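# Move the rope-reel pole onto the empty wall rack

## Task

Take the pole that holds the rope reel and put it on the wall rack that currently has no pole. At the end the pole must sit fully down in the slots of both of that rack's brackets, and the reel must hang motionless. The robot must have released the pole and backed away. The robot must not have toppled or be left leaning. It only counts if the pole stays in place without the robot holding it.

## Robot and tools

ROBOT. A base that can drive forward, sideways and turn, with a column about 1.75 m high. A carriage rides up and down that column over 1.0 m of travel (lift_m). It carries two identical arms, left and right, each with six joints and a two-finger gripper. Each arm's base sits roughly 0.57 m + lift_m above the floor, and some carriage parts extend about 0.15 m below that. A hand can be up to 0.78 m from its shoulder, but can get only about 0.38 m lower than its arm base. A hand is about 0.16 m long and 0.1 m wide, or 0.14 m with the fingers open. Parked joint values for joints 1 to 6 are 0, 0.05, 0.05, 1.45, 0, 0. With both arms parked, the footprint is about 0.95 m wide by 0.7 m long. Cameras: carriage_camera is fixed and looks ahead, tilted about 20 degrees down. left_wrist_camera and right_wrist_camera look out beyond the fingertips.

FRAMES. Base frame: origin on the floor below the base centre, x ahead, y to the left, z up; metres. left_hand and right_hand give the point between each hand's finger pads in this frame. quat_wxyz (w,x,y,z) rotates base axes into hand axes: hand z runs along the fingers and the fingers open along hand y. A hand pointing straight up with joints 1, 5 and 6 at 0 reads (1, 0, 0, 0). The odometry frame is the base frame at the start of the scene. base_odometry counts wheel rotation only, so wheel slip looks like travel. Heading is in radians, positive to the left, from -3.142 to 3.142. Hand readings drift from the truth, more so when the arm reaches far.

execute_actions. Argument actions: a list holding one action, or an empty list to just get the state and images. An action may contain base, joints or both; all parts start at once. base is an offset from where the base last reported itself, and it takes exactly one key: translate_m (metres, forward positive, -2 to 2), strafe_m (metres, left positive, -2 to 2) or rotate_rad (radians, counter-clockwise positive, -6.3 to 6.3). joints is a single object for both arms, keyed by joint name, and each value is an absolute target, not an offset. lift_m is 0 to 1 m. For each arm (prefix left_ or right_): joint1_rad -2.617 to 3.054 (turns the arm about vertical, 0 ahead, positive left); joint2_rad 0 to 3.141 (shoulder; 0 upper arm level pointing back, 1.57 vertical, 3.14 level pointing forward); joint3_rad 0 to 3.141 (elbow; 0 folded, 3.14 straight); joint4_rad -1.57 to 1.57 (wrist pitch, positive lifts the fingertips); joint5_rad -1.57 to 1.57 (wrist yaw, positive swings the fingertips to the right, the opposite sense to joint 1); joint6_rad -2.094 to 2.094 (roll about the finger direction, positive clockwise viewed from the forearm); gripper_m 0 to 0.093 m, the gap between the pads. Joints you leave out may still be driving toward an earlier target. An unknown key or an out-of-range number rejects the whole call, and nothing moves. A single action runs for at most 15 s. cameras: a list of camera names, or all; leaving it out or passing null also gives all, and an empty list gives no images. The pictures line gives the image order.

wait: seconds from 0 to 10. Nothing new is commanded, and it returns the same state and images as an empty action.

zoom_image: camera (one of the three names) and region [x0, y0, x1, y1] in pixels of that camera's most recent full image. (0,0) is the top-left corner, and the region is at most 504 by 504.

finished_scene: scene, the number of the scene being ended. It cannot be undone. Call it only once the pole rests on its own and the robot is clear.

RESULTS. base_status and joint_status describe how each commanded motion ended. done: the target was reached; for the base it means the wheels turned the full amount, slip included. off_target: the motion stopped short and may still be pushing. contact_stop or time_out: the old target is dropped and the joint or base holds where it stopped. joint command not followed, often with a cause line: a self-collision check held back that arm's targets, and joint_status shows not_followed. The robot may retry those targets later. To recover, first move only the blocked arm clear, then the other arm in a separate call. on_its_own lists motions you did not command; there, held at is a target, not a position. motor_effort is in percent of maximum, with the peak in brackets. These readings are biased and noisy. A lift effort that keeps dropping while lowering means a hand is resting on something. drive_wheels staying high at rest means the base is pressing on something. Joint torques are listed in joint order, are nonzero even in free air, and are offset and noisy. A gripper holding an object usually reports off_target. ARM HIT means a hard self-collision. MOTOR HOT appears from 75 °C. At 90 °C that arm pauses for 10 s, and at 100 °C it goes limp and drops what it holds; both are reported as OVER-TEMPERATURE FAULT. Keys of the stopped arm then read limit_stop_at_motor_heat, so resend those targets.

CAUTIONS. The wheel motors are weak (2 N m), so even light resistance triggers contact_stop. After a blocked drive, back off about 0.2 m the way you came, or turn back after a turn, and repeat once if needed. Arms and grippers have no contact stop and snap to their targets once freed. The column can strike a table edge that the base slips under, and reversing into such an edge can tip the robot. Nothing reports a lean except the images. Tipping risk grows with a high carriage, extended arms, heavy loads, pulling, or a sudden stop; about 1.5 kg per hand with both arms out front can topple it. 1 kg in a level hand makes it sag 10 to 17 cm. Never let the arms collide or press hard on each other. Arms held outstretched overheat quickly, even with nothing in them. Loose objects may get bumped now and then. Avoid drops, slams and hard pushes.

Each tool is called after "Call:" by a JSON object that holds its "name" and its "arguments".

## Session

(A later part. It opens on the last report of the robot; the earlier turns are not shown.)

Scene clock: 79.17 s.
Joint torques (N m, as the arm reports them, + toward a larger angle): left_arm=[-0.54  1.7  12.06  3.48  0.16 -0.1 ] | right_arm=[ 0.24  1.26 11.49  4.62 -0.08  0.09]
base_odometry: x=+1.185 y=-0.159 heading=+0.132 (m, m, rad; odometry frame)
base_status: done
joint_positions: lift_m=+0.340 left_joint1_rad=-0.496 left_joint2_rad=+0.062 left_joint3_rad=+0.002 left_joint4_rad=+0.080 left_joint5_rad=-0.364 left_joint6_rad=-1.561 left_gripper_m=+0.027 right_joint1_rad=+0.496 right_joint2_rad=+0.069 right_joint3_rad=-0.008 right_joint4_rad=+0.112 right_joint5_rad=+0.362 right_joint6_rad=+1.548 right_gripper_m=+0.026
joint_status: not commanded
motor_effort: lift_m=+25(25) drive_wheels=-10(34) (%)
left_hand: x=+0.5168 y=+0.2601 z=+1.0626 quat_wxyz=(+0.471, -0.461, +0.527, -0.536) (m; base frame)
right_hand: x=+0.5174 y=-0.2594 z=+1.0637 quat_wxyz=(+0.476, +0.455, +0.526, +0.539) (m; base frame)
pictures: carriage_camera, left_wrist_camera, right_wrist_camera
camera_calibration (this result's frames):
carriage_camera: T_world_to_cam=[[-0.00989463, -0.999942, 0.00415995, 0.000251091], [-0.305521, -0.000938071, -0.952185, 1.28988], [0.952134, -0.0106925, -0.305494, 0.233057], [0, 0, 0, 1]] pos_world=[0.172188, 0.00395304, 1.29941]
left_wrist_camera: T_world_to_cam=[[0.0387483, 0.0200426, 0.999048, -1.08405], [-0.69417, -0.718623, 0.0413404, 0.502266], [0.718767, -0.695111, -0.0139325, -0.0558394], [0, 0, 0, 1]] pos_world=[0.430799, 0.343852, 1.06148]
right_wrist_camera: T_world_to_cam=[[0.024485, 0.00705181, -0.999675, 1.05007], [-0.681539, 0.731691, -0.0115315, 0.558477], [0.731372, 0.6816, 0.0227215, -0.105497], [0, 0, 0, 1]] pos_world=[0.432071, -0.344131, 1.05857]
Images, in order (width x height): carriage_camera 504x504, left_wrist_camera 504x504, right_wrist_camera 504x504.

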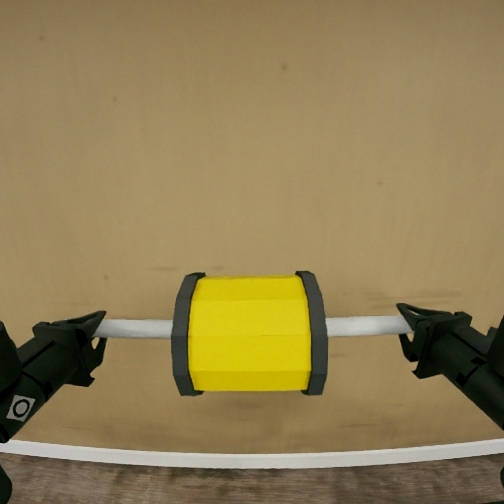

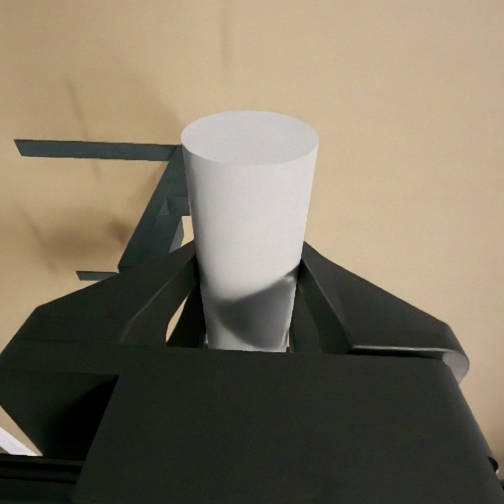

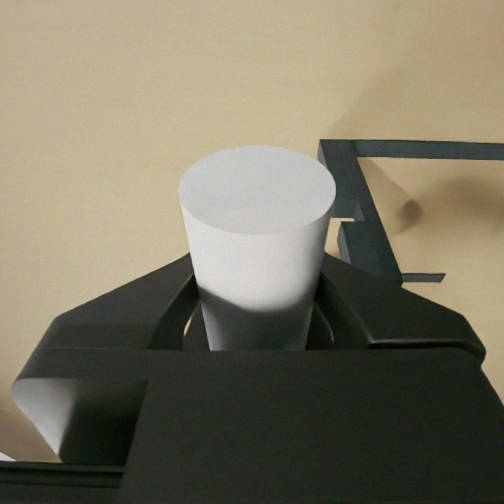

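Call:
{"name": "execute_actions", "arguments": {"actions": [{"base":{"strafe_m":-0.005}}], "cameras": []}}

Call:
{"name": "execute_actions", "arguments": {"actions": [{"base":{"translate_m":0.195},"joints":{"lift_m":0.31}}]}}

Scene clock: 83.80 s.
Joint torques (N m, as the arm reports them, + toward a larger angle): left_arm=[-0.53  1.65 12.11  3.52  0.18 -0.08] | right_arm=[ 0.25  1.33 11.49  4.63 -0.11  0.09]
base_odometry: x=+1.186 y=-0.164 heading=+0.133 (m, m, rad; odometry frame)
base_status: done
joint_positions: lift_m=+0.340 left_joint1_rad=-0.496 left_joint2_rad=+0.062 left_joint3_rad=+0.002 left_joint4_rad=+0.080 left_joint5_rad=-0.364 left_joint6_rad=-1.561 left_gripper_m=+0.027 right_joint1_rad=+0.496 right_joint2_rad=+0.069 right_joint3_rad=-0.008 right_joint4_rad=+0.112 right_joint5_rad=+0.362 right_joint6_rad=+1.548 right_gripper_m=+0.026
joint_status: not commanded
motor_effort: lift_m=+25(25) drive_wheels=+5(11) (%)
left_hand: x=+0.5168 y=+0.2601 z=+1.0625 quat_wxyz=(+0.471, -0.461, +0.527, -0.536) (m; base frame)
right_hand: x=+0.5174 y=-0.2595 z=+1.0637 quat_wxyz=(+0.476, +0.455, +0.526, +0.539) (m; base frame)
pictures: none
No camera images: the call's "cameras" was empty. Leave "cameras" out to get every camera's image.

Scene clock: 86.00 s.
Joint torques (N m, as the arm reports them, + toward a larger angle): left_arm=[-0.52  1.86 12.3   3.62  0.15  0.  ] | right_arm=[ 0.27  1.24 11.49  4.76 -0.08  0.04]
base_odometry: x=+1.379 y=-0.138 heading=+0.132 (m, m, rad; odometry frame)
base_status: done
joint_positions: lift_m=+0.310 left_joint1_rad=-0.496 left_joint2_rad=+0.062 left_joint3_rad=+0.002 left_joint4_rad=+0.068 left_joint5_rad=-0.364 left_joint6_rad=-1.567 left_gripper_m=+0.027 right_joint1_rad=+0.496 right_joint2_rad=+0.069 right_joint3_rad=-0.008 right_joint4_rad=+0.100 right_joint5_rad=+0.362 right_joint6_rad=+1.554 right_gripper_m=+0.026
joint_status: all done
motor_effort: lift_m=+26(28) drive_wheels=-10(43) (%)
left_hand: x=+0.5168 y=+0.2601 z=+1.0296 quat_wxyz=(+0.468, -0.464, +0.530, -0.534) (m; base frame)
right_hand: x=+0.5175 y=-0.2594 z=+1.0308 quat_wxyz=(+0.473, +0.458, +0.528, +0.536) (m; base frame)
pictures: carriage_camera, left_wrist_camera, right_wrist_camera
camera_calibration (this result's frames):
carriage_camera: T_world_to_cam=[[-0.00989463, -0.999942, 0.00415995, 0.000376579], [-0.305521, -0.000938071, -0.952185, 1.26116], [0.952134, -0.0106925, -0.305494, 0.223842], [0, 0, 0, 1]] pos_world=[0.172188, 0.00395304, 1.26924]
left_wrist_camera: T_world_to_cam=[[0.0499383, 0.0204591, 0.998543, -1.05652], [-0.693722, -0.718546, 0.0494161, 0.495072], [0.71851, -0.695178, -0.02169, -0.0481993], [0, 0, 0, 1]] pos_world=[0.430834, 0.34384, 1.02947]
right_wrist_camera: T_world_to_cam=[[0.0136028, 0.00766164, -0.999878, 1.02323], [-0.681466, 0.731841, -0.00366322, 0.550062], [0.731723, 0.681433, 0.0151763, -0.0972371], [0, 0, 0, 1]] pos_world=[0.432081, -0.344137, 1.02659]
Images, in order (width x height): carriage_camera 504x504, left_wrist_camera 504x504, right_wrist_camera 504x504.

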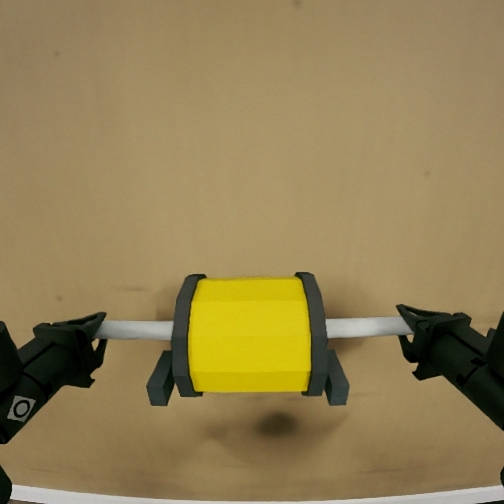

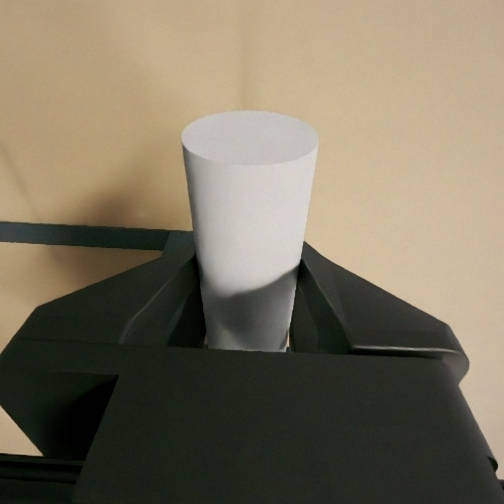

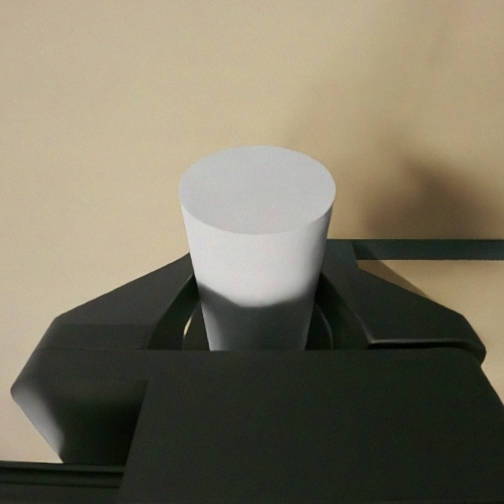

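Call:
{"name": "execute_actions", "arguments": {"actions": [{"base":{"strafe_m":0.005}}], "cameras": []}}

Call:
{"name": "execute_actions", "arguments": {"actions": [{"base":{"translate_m":0.023},"joints":{"lift_m":0.295}}]}}

Call:
{"name": "zoom_image", "arguments": {"camera": "carriage_camera", "region": [120, 280, 380, 440]}}

Scene clock: 90.57 s.
Joint torques (N m, as the arm reports them, + toward a larger angle): left_arm=[-0.59  1.68 12.    3.64  0.1   0.  ] | right_arm=[ 0.26  1.27 11.49  4.76 -0.07  0.04]
base_odometry: x=+1.379 y=-0.134 heading=+0.131 (m, m, rad; odometry frame)
base_status: done
joint_positions: lift_m=+0.310 left_joint1_rad=-0.496 left_joint2_rad=+0.062 left_joint3_rad=+0.002 left_joint4_rad=+0.069 left_joint5_rad=-0.364 left_joint6_rad=-1.567 left_gripper_m=+0.027 right_joint1_rad=+0.496 right_joint2_rad=+0.069 right_joint3_rad=-0.008 right_joint4_rad=+0.101 right_joint5_rad=+0.362 right_joint6_rad=+1.554 right_gripper_m=+0.026
joint_status: not commanded
motor_effort: lift_m=+26(26) drive_wheels=+6(8) (%)
left_hand: x=+0.5168 y=+0.2601 z=+1.0298 quat_wxyz=(+0.468, -0.464, +0.530, -0.534) (m; base frame)
right_hand: x=+0.5175 y=-0.2594 z=+1.0310 quat_wxyz=(+0.473, +0.458, +0.528, +0.537) (m; base frame)
pictures: none
No camera images: the call's "cameras" was empty. Leave "cameras" out to get every camera's image.

Scene clock: 91.53 s.
Joint torques (N m, as the arm reports them, + toward a larger angle): left_arm=[-0.52  1.7  11.96  3.65  0.15 -0.01] | right_arm=[ 0.29  1.24 11.49  4.76 -0.09  0.02]
base_odometry: x=+1.401 y=-0.130 heading=+0.132 (m, m, rad; odometry frame)
base_status: done
joint_positions: lift_m=+0.295 left_joint1_rad=-0.496 left_joint2_rad=+0.062 left_joint3_rad=+0.002 left_joint4_rad=+0.069 left_joint5_rad=-0.364 left_joint6_rad=-1.567 left_gripper_m=+0.027 right_joint1_rad=+0.496 right_joint2_rad=+0.069 right_joint3_rad=-0.008 right_joint4_rad=+0.101 right_joint5_rad=+0.362 right_joint6_rad=+1.554 right_gripper_m=+0.026
joint_status: all done
motor_effort: lift_m=+26(27) drive_wheels=-7(45) (%)
left_hand: x=+0.5168 y=+0.2601 z=+1.0148 quat_wxyz=(+0.468, -0.464, +0.530, -0.534) (m; base frame)
right_hand: x=+0.5175 y=-0.2594 z=+1.0160 quat_wxyz=(+0.473, +0.458, +0.528, +0.536) (m; base frame)
pictures: carriage_camera, left_wrist_camera, right_wrist_camera
camera_calibration (this result's frames):
carriage_camera: T_world_to_cam=[[-0.00989463, -0.999942, 0.00415995, 0.000438955], [-0.305521, -0.000938071, -0.952185, 1.24688], [0.952134, -0.0106925, -0.305494, 0.219261], [0, 0, 0, 1]] pos_world=[0.172188, 0.00395304, 1.25425]
left_wrist_camera: T_world_to_cam=[[0.0492182, 0.0204443, 0.998579, -1.04139], [-0.693755, -0.718549, 0.0489051, 0.49634], [0.718528, -0.695176, -0.0211823, -0.0490442], [0, 0, 0, 1]] pos_world=[0.430833, 0.343841, 1.01459]
right_wrist_camera: T_world_to_cam=[[0.0143756, 0.00726833, -0.99987, 1.00791], [-0.68145, 0.731851, -0.00447751, 0.550829], [0.731723, 0.681426, 0.0154738, -0.097312], [0, 0, 0, 1]] pos_world=[0.432079, -0.344139, 1.01175]
Images, in order (width x height): carriage_camera 504x504, left_wrist_camera 504x504, right_wrist_camera 504x504.

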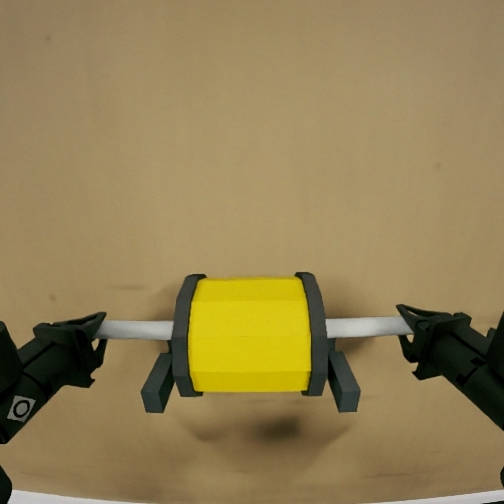

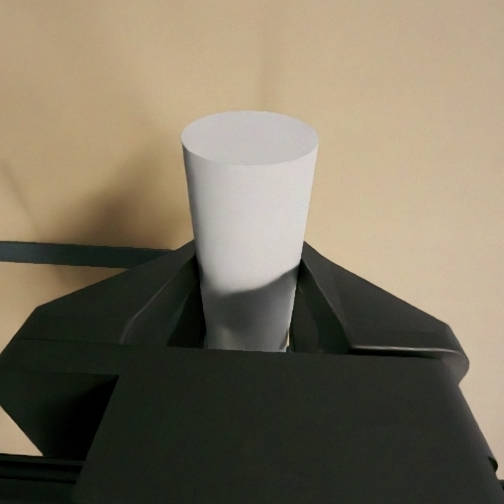

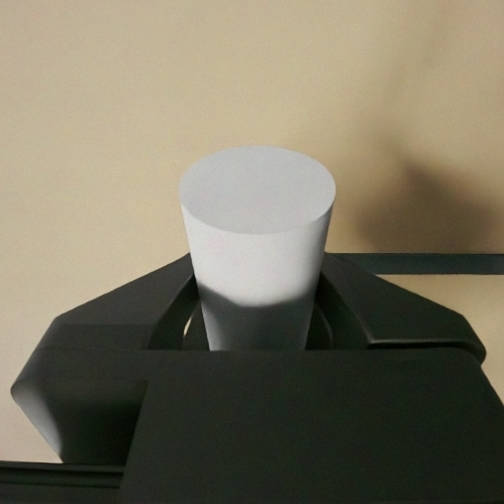

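Region (120, 280, 380, 440) of carriage_camera's 504x504 image, scaled by 1.938, with more detail than that image has; it fills the top 310 rows of this view, and the rest is white.

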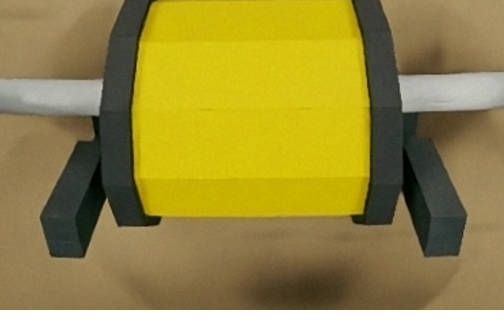

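Call:
{"name": "execute_actions", "arguments": {"actions": [{"joints":{"lift_m":0.235}}], "cameras": ["carriage_camera"]}}

Call:
{"name": "zoom_image", "arguments": {"camera": "carriage_camera", "region": [120, 280, 380, 440]}}

Scene clock: 94.13 s.
Joint torques (N m, as the arm reports them, + toward a larger angle): left_arm=[-0.45  1.83 11.64  2.83  0.17 -0.56] | right_arm=[ 0.23  1.33 11.3   3.73 -0.06  0.34]
base_odometry: x=+1.401 y=-0.130 heading=+0.132 (m, m, rad; odometry frame)
base_status: not commanded
joint_positions: lift_m=+0.235 left_joint1_rad=-0.497 left_joint2_rad=+0.061 left_joint3_rad=+0.007 left_joint4_rad=+0.157 left_joint5_rad=-0.362 left_joint6_rad=-1.522 left_gripper_m=+0.027 right_joint1_rad=+0.496 right_joint2_rad=+0.069 right_joint3_rad=-0.006 right_joint4_rad=+0.184 right_joint5_rad=+0.358 right_joint6_rad=+1.522 right_gripper_m=+0.026
joint_status: all done
on_its_own: left_joint4_rad moved +0.088 toward your old target +0.280; right_joint4_rad moved +0.083 toward your old target +0.290
motor_effort: lift_m=+24(26) drive_wheels=+1(7) (%)
left_hand: x=+0.5154 y=+0.2603 z=+0.9782 quat_wxyz=(+0.491, -0.440, +0.508, -0.554) (m; base frame)
right_hand: x=+0.5162 y=-0.2594 z=+0.9764 quat_wxyz=(+0.491, +0.438, +0.507, +0.556) (m; base frame)
pictures: carriage_camera
camera_calibration (this result's frames):
carriage_camera: T_world_to_cam=[[-0.00989463, -0.999942, 0.00415995, 0.000687618], [-0.305521, -0.000938071, -0.952185, 1.18997], [0.952134, -0.0106925, -0.305494, 0.201], [0, 0, 0, 1]] pos_world=[0.172188, 0.00395304, 1.19447]
Images, in order (width x height): carriage_camera 504x504.

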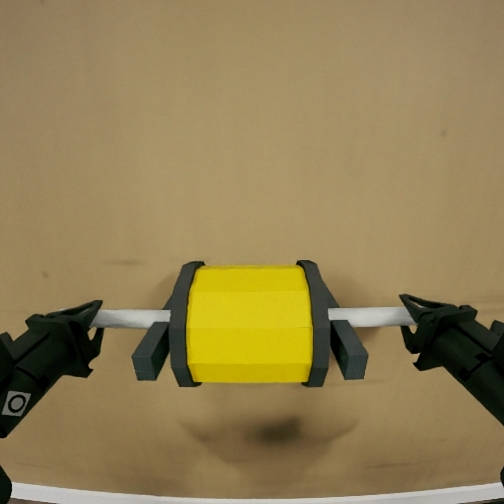

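Region (120, 280, 380, 440) of carriage_camera's 504x504 image, scaled by 1.938, with more detail than that image has; it fills the top 310 rows of this view, and the rest is white.

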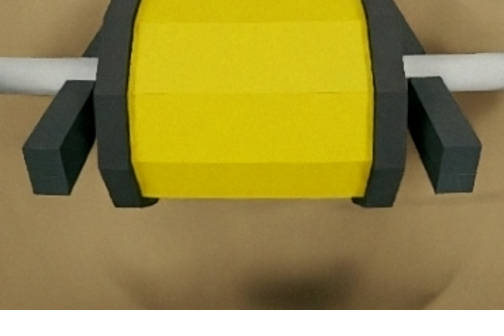

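Looks like the original seating. Unload and release.

Call:
{"name": "execute_actions", "arguments": {"actions": [{"joints":{"lift_m":0.222,"left_joint4_rad":0.1,"right_joint4_rad":0.14}}], "cameras": []}}

Call:
{"name": "execute_actions", "arguments": {"actions": [{"joints":{"left_gripper_m":0.093,"right_gripper_m":0.093}}]}}

Call:
{"name": "execute_actions", "arguments": {"actions": [{"base":{"translate_m":-0.3}}]}}

Scene clock: 96.90 s.
Joint torques (N m, as the arm reports them, + toward a larger angle): left_arm=[-0.44  1.89  9.04  1.45  0.11 -0.65] | right_arm=[ 0.23  1.41  9.    2.12 -0.02  0.44]
base_odometry: x=+1.401 y=-0.130 heading=+0.132 (m, m, rad; odometry frame)
base_status: not commanded
joint_positions: lift_m=+0.222 left_joint1_rad=-0.497 left_joint2_rad=+0.061 left_joint3_rad=+0.041 left_joint4_rad=+0.134 left_joint5_rad=-0.356 left_joint6_rad=-1.514 left_gripper_m=+0.027 right_joint1_rad=+0.496 right_joint2_rad=+0.069 right_joint3_rad=+0.024 right_joint4_rad=+0.171 right_joint5_rad=+0.352 right_joint6_rad=+1.510 right_gripper_m=+0.026
joint_status: all done
motor_effort: lift_m=+22(22) drive_wheels=+1(1) (%)
left_hand: x=+0.5135 y=+0.2602 z=+0.9762 quat_wxyz=(+0.493, -0.434, +0.508, -0.557) (m; base frame)
right_hand: x=+0.5144 y=-0.2592 z=+0.9748 quat_wxyz=(+0.495, +0.431, +0.506, +0.560) (m; base frame)
pictures: none
No camera images: the call's "cameras" was empty. Leave "cameras" out to get every camera's image.

Scene clock: 97.63 s.
Joint torques (N m, as the arm reports them, + toward a larger angle): left_arm=[-0.42  1.85  9.04  1.79  0.11 -0.05] | right_arm=[ 0.24  1.43  9.01  2.27 -0.01 -0.04]
base_odometry: x=+1.401 y=-0.130 heading=+0.132 (m, m, rad; odometry frame)
base_status: not commanded
joint_positions: lift_m=+0.222 left_joint1_rad=-0.497 left_joint2_rad=+0.061 left_joint3_rad=+0.041 left_joint4_rad=+0.099 left_joint5_rad=-0.356 left_joint6_rad=-1.563 left_gripper_m=+0.093 right_joint1_rad=+0.496 right_joint2_rad=+0.069 right_joint3_rad=+0.024 right_joint4_rad=+0.158 right_joint5_rad=+0.352 right_joint6_rad=+1.560 right_gripper_m=+0.093
joint_status: all done
motor_effort: lift_m=+22(22) drive_wheels=+1(0) (%)
left_hand: x=+0.5142 y=+0.2598 z=+0.9681 quat_wxyz=(+0.475, -0.451, +0.509, -0.558) (m; base frame)
right_hand: x=+0.5147 y=-0.2590 z=+0.9719 quat_wxyz=(+0.479, +0.445, +0.499, +0.569) (m; base frame)
pictures: carriage_camera, left_wrist_camera, right_wrist_camera
camera_calibration (this result's frames):
carriage_camera: T_world_to_cam=[[-0.00989463, -0.999942, 0.00415995, 0.000741029], [-0.305521, -0.000938071, -0.952185, 1.17774], [0.952134, -0.0106925, -0.305494, 0.197078], [0, 0, 0, 1]] pos_world=[0.172188, 0.00395304, 1.18163]
left_wrist_camera: T_world_to_cam=[[-0.0124277, 0.0497791, 0.998683, -0.970623], [-0.702541, -0.711142, 0.0267042, 0.520646], [0.711535, -0.701284, 0.0438097, -0.106057], [0, 0, 0, 1]] pos_world=[0.429175, 0.344194, 0.960087]
right_wrist_camera: T_world_to_cam=[[0.0912197, 0.0552283, -0.994298, 0.931339], [-0.688173, 0.725187, -0.0228544, 0.568063], [0.71979, 0.686334, 0.104158, -0.17368], [0, 0, 0, 1]] pos_world=[0.430982, -0.344186, 0.957101]
Images, in order (width x height): carriage_camera 504x504, left_wrist_camera 504x504, right_wrist_camera 504x504.

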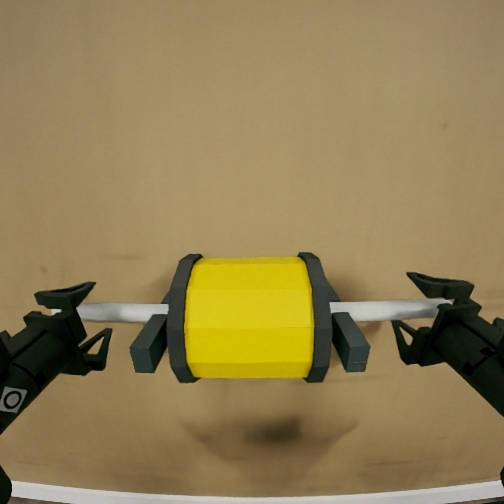

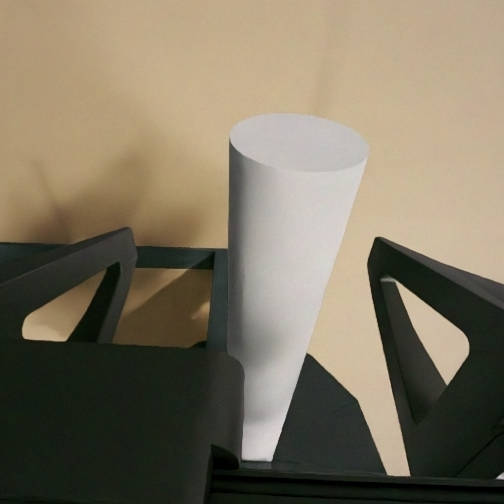

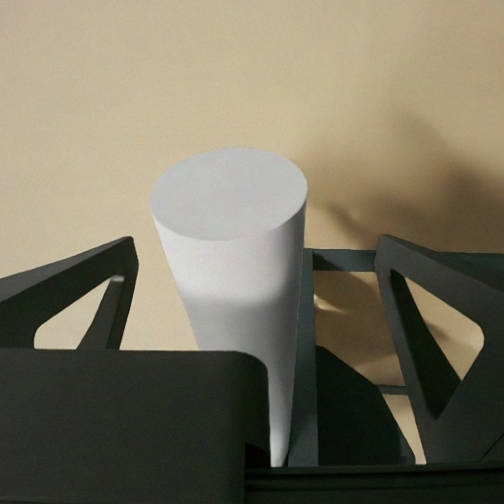

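Scene clock: 100.10 s.
Joint torques (N m, as the arm reports them, + toward a larger angle): left_arm=[-0.44  1.93  8.87  1.82  0.1  -0.04] | right_arm=[ 0.24  1.4   9.07  2.32 -0.01 -0.02]
base_odometry: x=+1.104 y=-0.170 heading=+0.132 (m, m, rad; odometry frame)
base_status: done
joint_positions: lift_m=+0.222 left_joint1_rad=-0.497 left_joint2_rad=+0.061 left_joint3_rad=+0.041 left_joint4_rad=+0.095 left_joint5_rad=-0.356 left_joint6_rad=-1.564 left_gripper_m=+0.093 right_joint1_rad=+0.496 right_joint2_rad=+0.069 right_joint3_rad=+0.024 right_joint4_rad=+0.155 right_joint5_rad=+0.352 right_joint6_rad=+1.561 right_gripper_m=+0.093
joint_status: not commanded
motor_effort: lift_m=+22(22) drive_wheels=-5(46) (%)
left_hand: x=+0.5142 y=+0.2597 z=+0.9671 quat_wxyz=(+0.474, -0.452, +0.510, -0.557) (m; base frame)
right_hand: x=+0.5148 y=-0.2590 z=+0.9710 quat_wxyz=(+0.479, +0.446, +0.500, +0.568) (m; base frame)
pictures: carriage_camera, left_wrist_camera, right_wrist_camera
camera_calibration (this result's frames):
carriage_camera: T_world_to_cam=[[-0.00989463, -0.999942, 0.00415995, 0.000741029], [-0.305521, -0.000938071, -0.952185, 1.17774], [0.952134, -0.0106925, -0.305494, 0.197078], [0, 0, 0, 1]] pos_world=[0.172188, 0.00395304, 1.18163]
left_wrist_camera: T_world_to_cam=[[-0.00857553, 0.0488892, 0.998767, -0.971468], [-0.702764, -0.710842, 0.0287613, 0.518688], [0.711372, -0.701651, 0.0404534, -0.1027], [0, 0, 0, 1]] pos_world=[0.429242, 0.344139, 0.959507]
right_wrist_camera: T_world_to_cam=[[0.0877158, 0.0545552, -0.994651, 0.932413], [-0.688336, 0.72509, -0.0209325, 0.566261], [0.720069, 0.68649, 0.101154, -0.170869], [0, 0, 0, 1]] pos_world=[0.431028, -0.344158, 0.956562]
Images, in order (width x height): carriage_camera 504x504, left_wrist_camera 504x504, right_wrist_camera 504x504.

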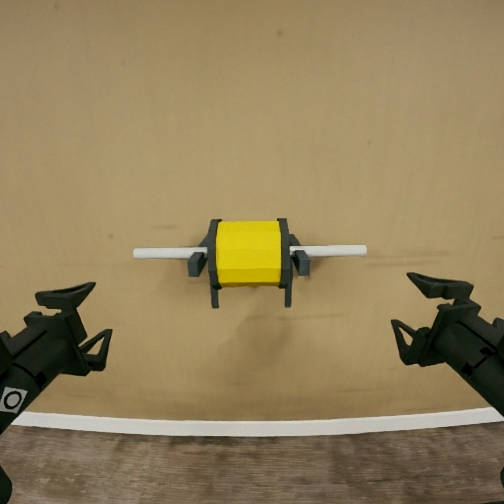

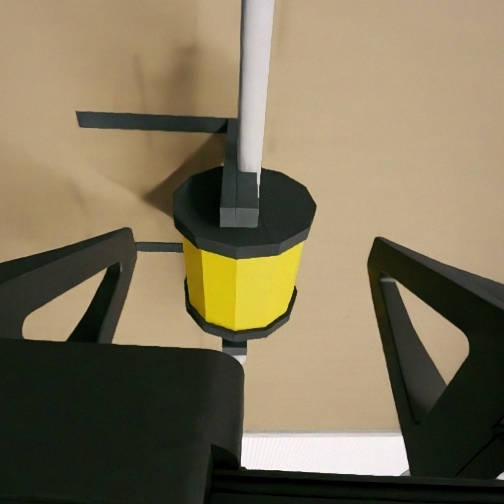

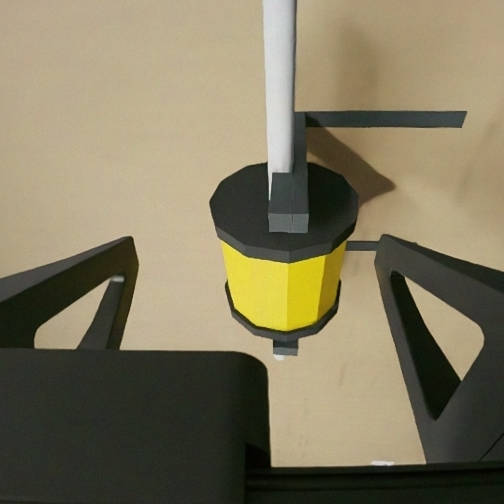

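Call:
{"name": "wait", "arguments": {"seconds": 5}}

Call:
{"name": "finished_scene", "arguments": {"scene": 1}}

Scene clock: 106.63 s.
Joint torques (N m, as the arm reports them, + toward a larger angle): left_arm=[-0.43  1.87  9.06  1.81  0.1  -0.04] | right_arm=[ 0.24  1.41  9.01  2.31 -0.02 -0.02]
base_odometry: x=+1.104 y=-0.170 heading=+0.132 (m, m, rad; odometry frame)
base_status: done
joint_positions: lift_m=+0.222 left_joint1_rad=-0.497 left_joint2_rad=+0.061 left_joint3_rad=+0.041 left_joint4_rad=+0.095 left_joint5_rad=-0.356 left_joint6_rad=-1.564 left_gripper_m=+0.093 right_joint1_rad=+0.496 right_joint2_rad=+0.069 right_joint3_rad=+0.024 right_joint4_rad=+0.155 right_joint5_rad=+0.352 right_joint6_rad=+1.561 right_gripper_m=+0.093
joint_status: not commanded
motor_effort: lift_m=+22(22) drive_wheels=-5(46) (%)
left_hand: x=+0.5142 y=+0.2597 z=+0.9671 quat_wxyz=(+0.474, -0.452, +0.510, -0.557) (m; base frame)
right_hand: x=+0.5148 y=-0.2590 z=+0.9710 quat_wxyz=(+0.479, +0.446, +0.500, +0.568) (m; base frame)
wait: 5.00 s; at rest from the start
pictures: carriage_camera, left_wrist_camera, right_wrist_camera
camera_calibration (this result's frames):
carriage_camera: T_world_to_cam=[[-0.00989463, -0.999942, 0.00415995, 0.000741029], [-0.305521, -0.000938071, -0.952185, 1.17774], [0.952134, -0.0106925, -0.305494, 0.197078], [0, 0, 0, 1]] pos_world=[0.172188, 0.00395304, 1.18163]
left_wrist_camera: T_world_to_cam=[[-0.00857553, 0.0488892, 0.998767, -0.971468], [-0.702764, -0.710842, 0.0287613, 0.518688], [0.711372, -0.701651, 0.0404534, -0.1027], [0, 0, 0, 1]] pos_world=[0.429242, 0.344139, 0.959507]
right_wrist_camera: T_world_to_cam=[[0.0877158, 0.0545552, -0.994651, 0.932413], [-0.688336, 0.72509, -0.0209325, 0.566261], [0.720069, 0.68649, 0.101154, -0.170869], [0, 0, 0, 1]] pos_world=[0.431028, -0.344158, 0.956562]
Images, in order (width x height): carriage_camera 504x504, left_wrist_camera 504x504, right_wrist_camera 504x504.

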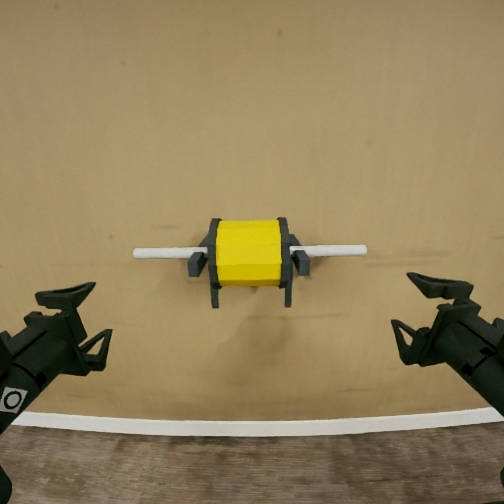

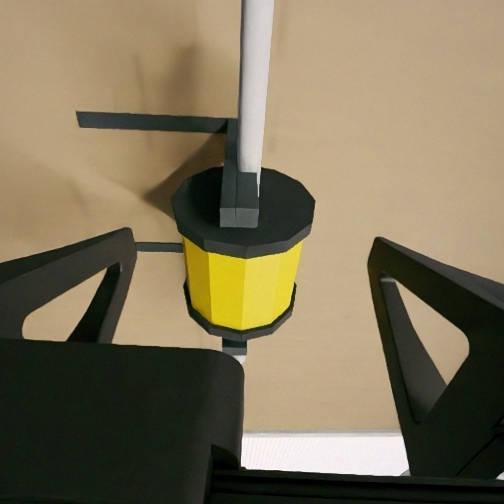

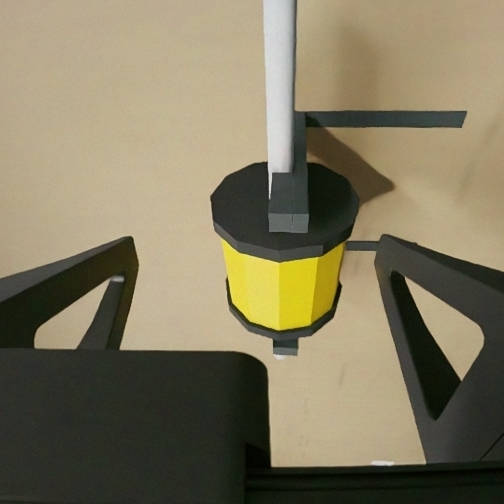

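The scene is finished: the task was done.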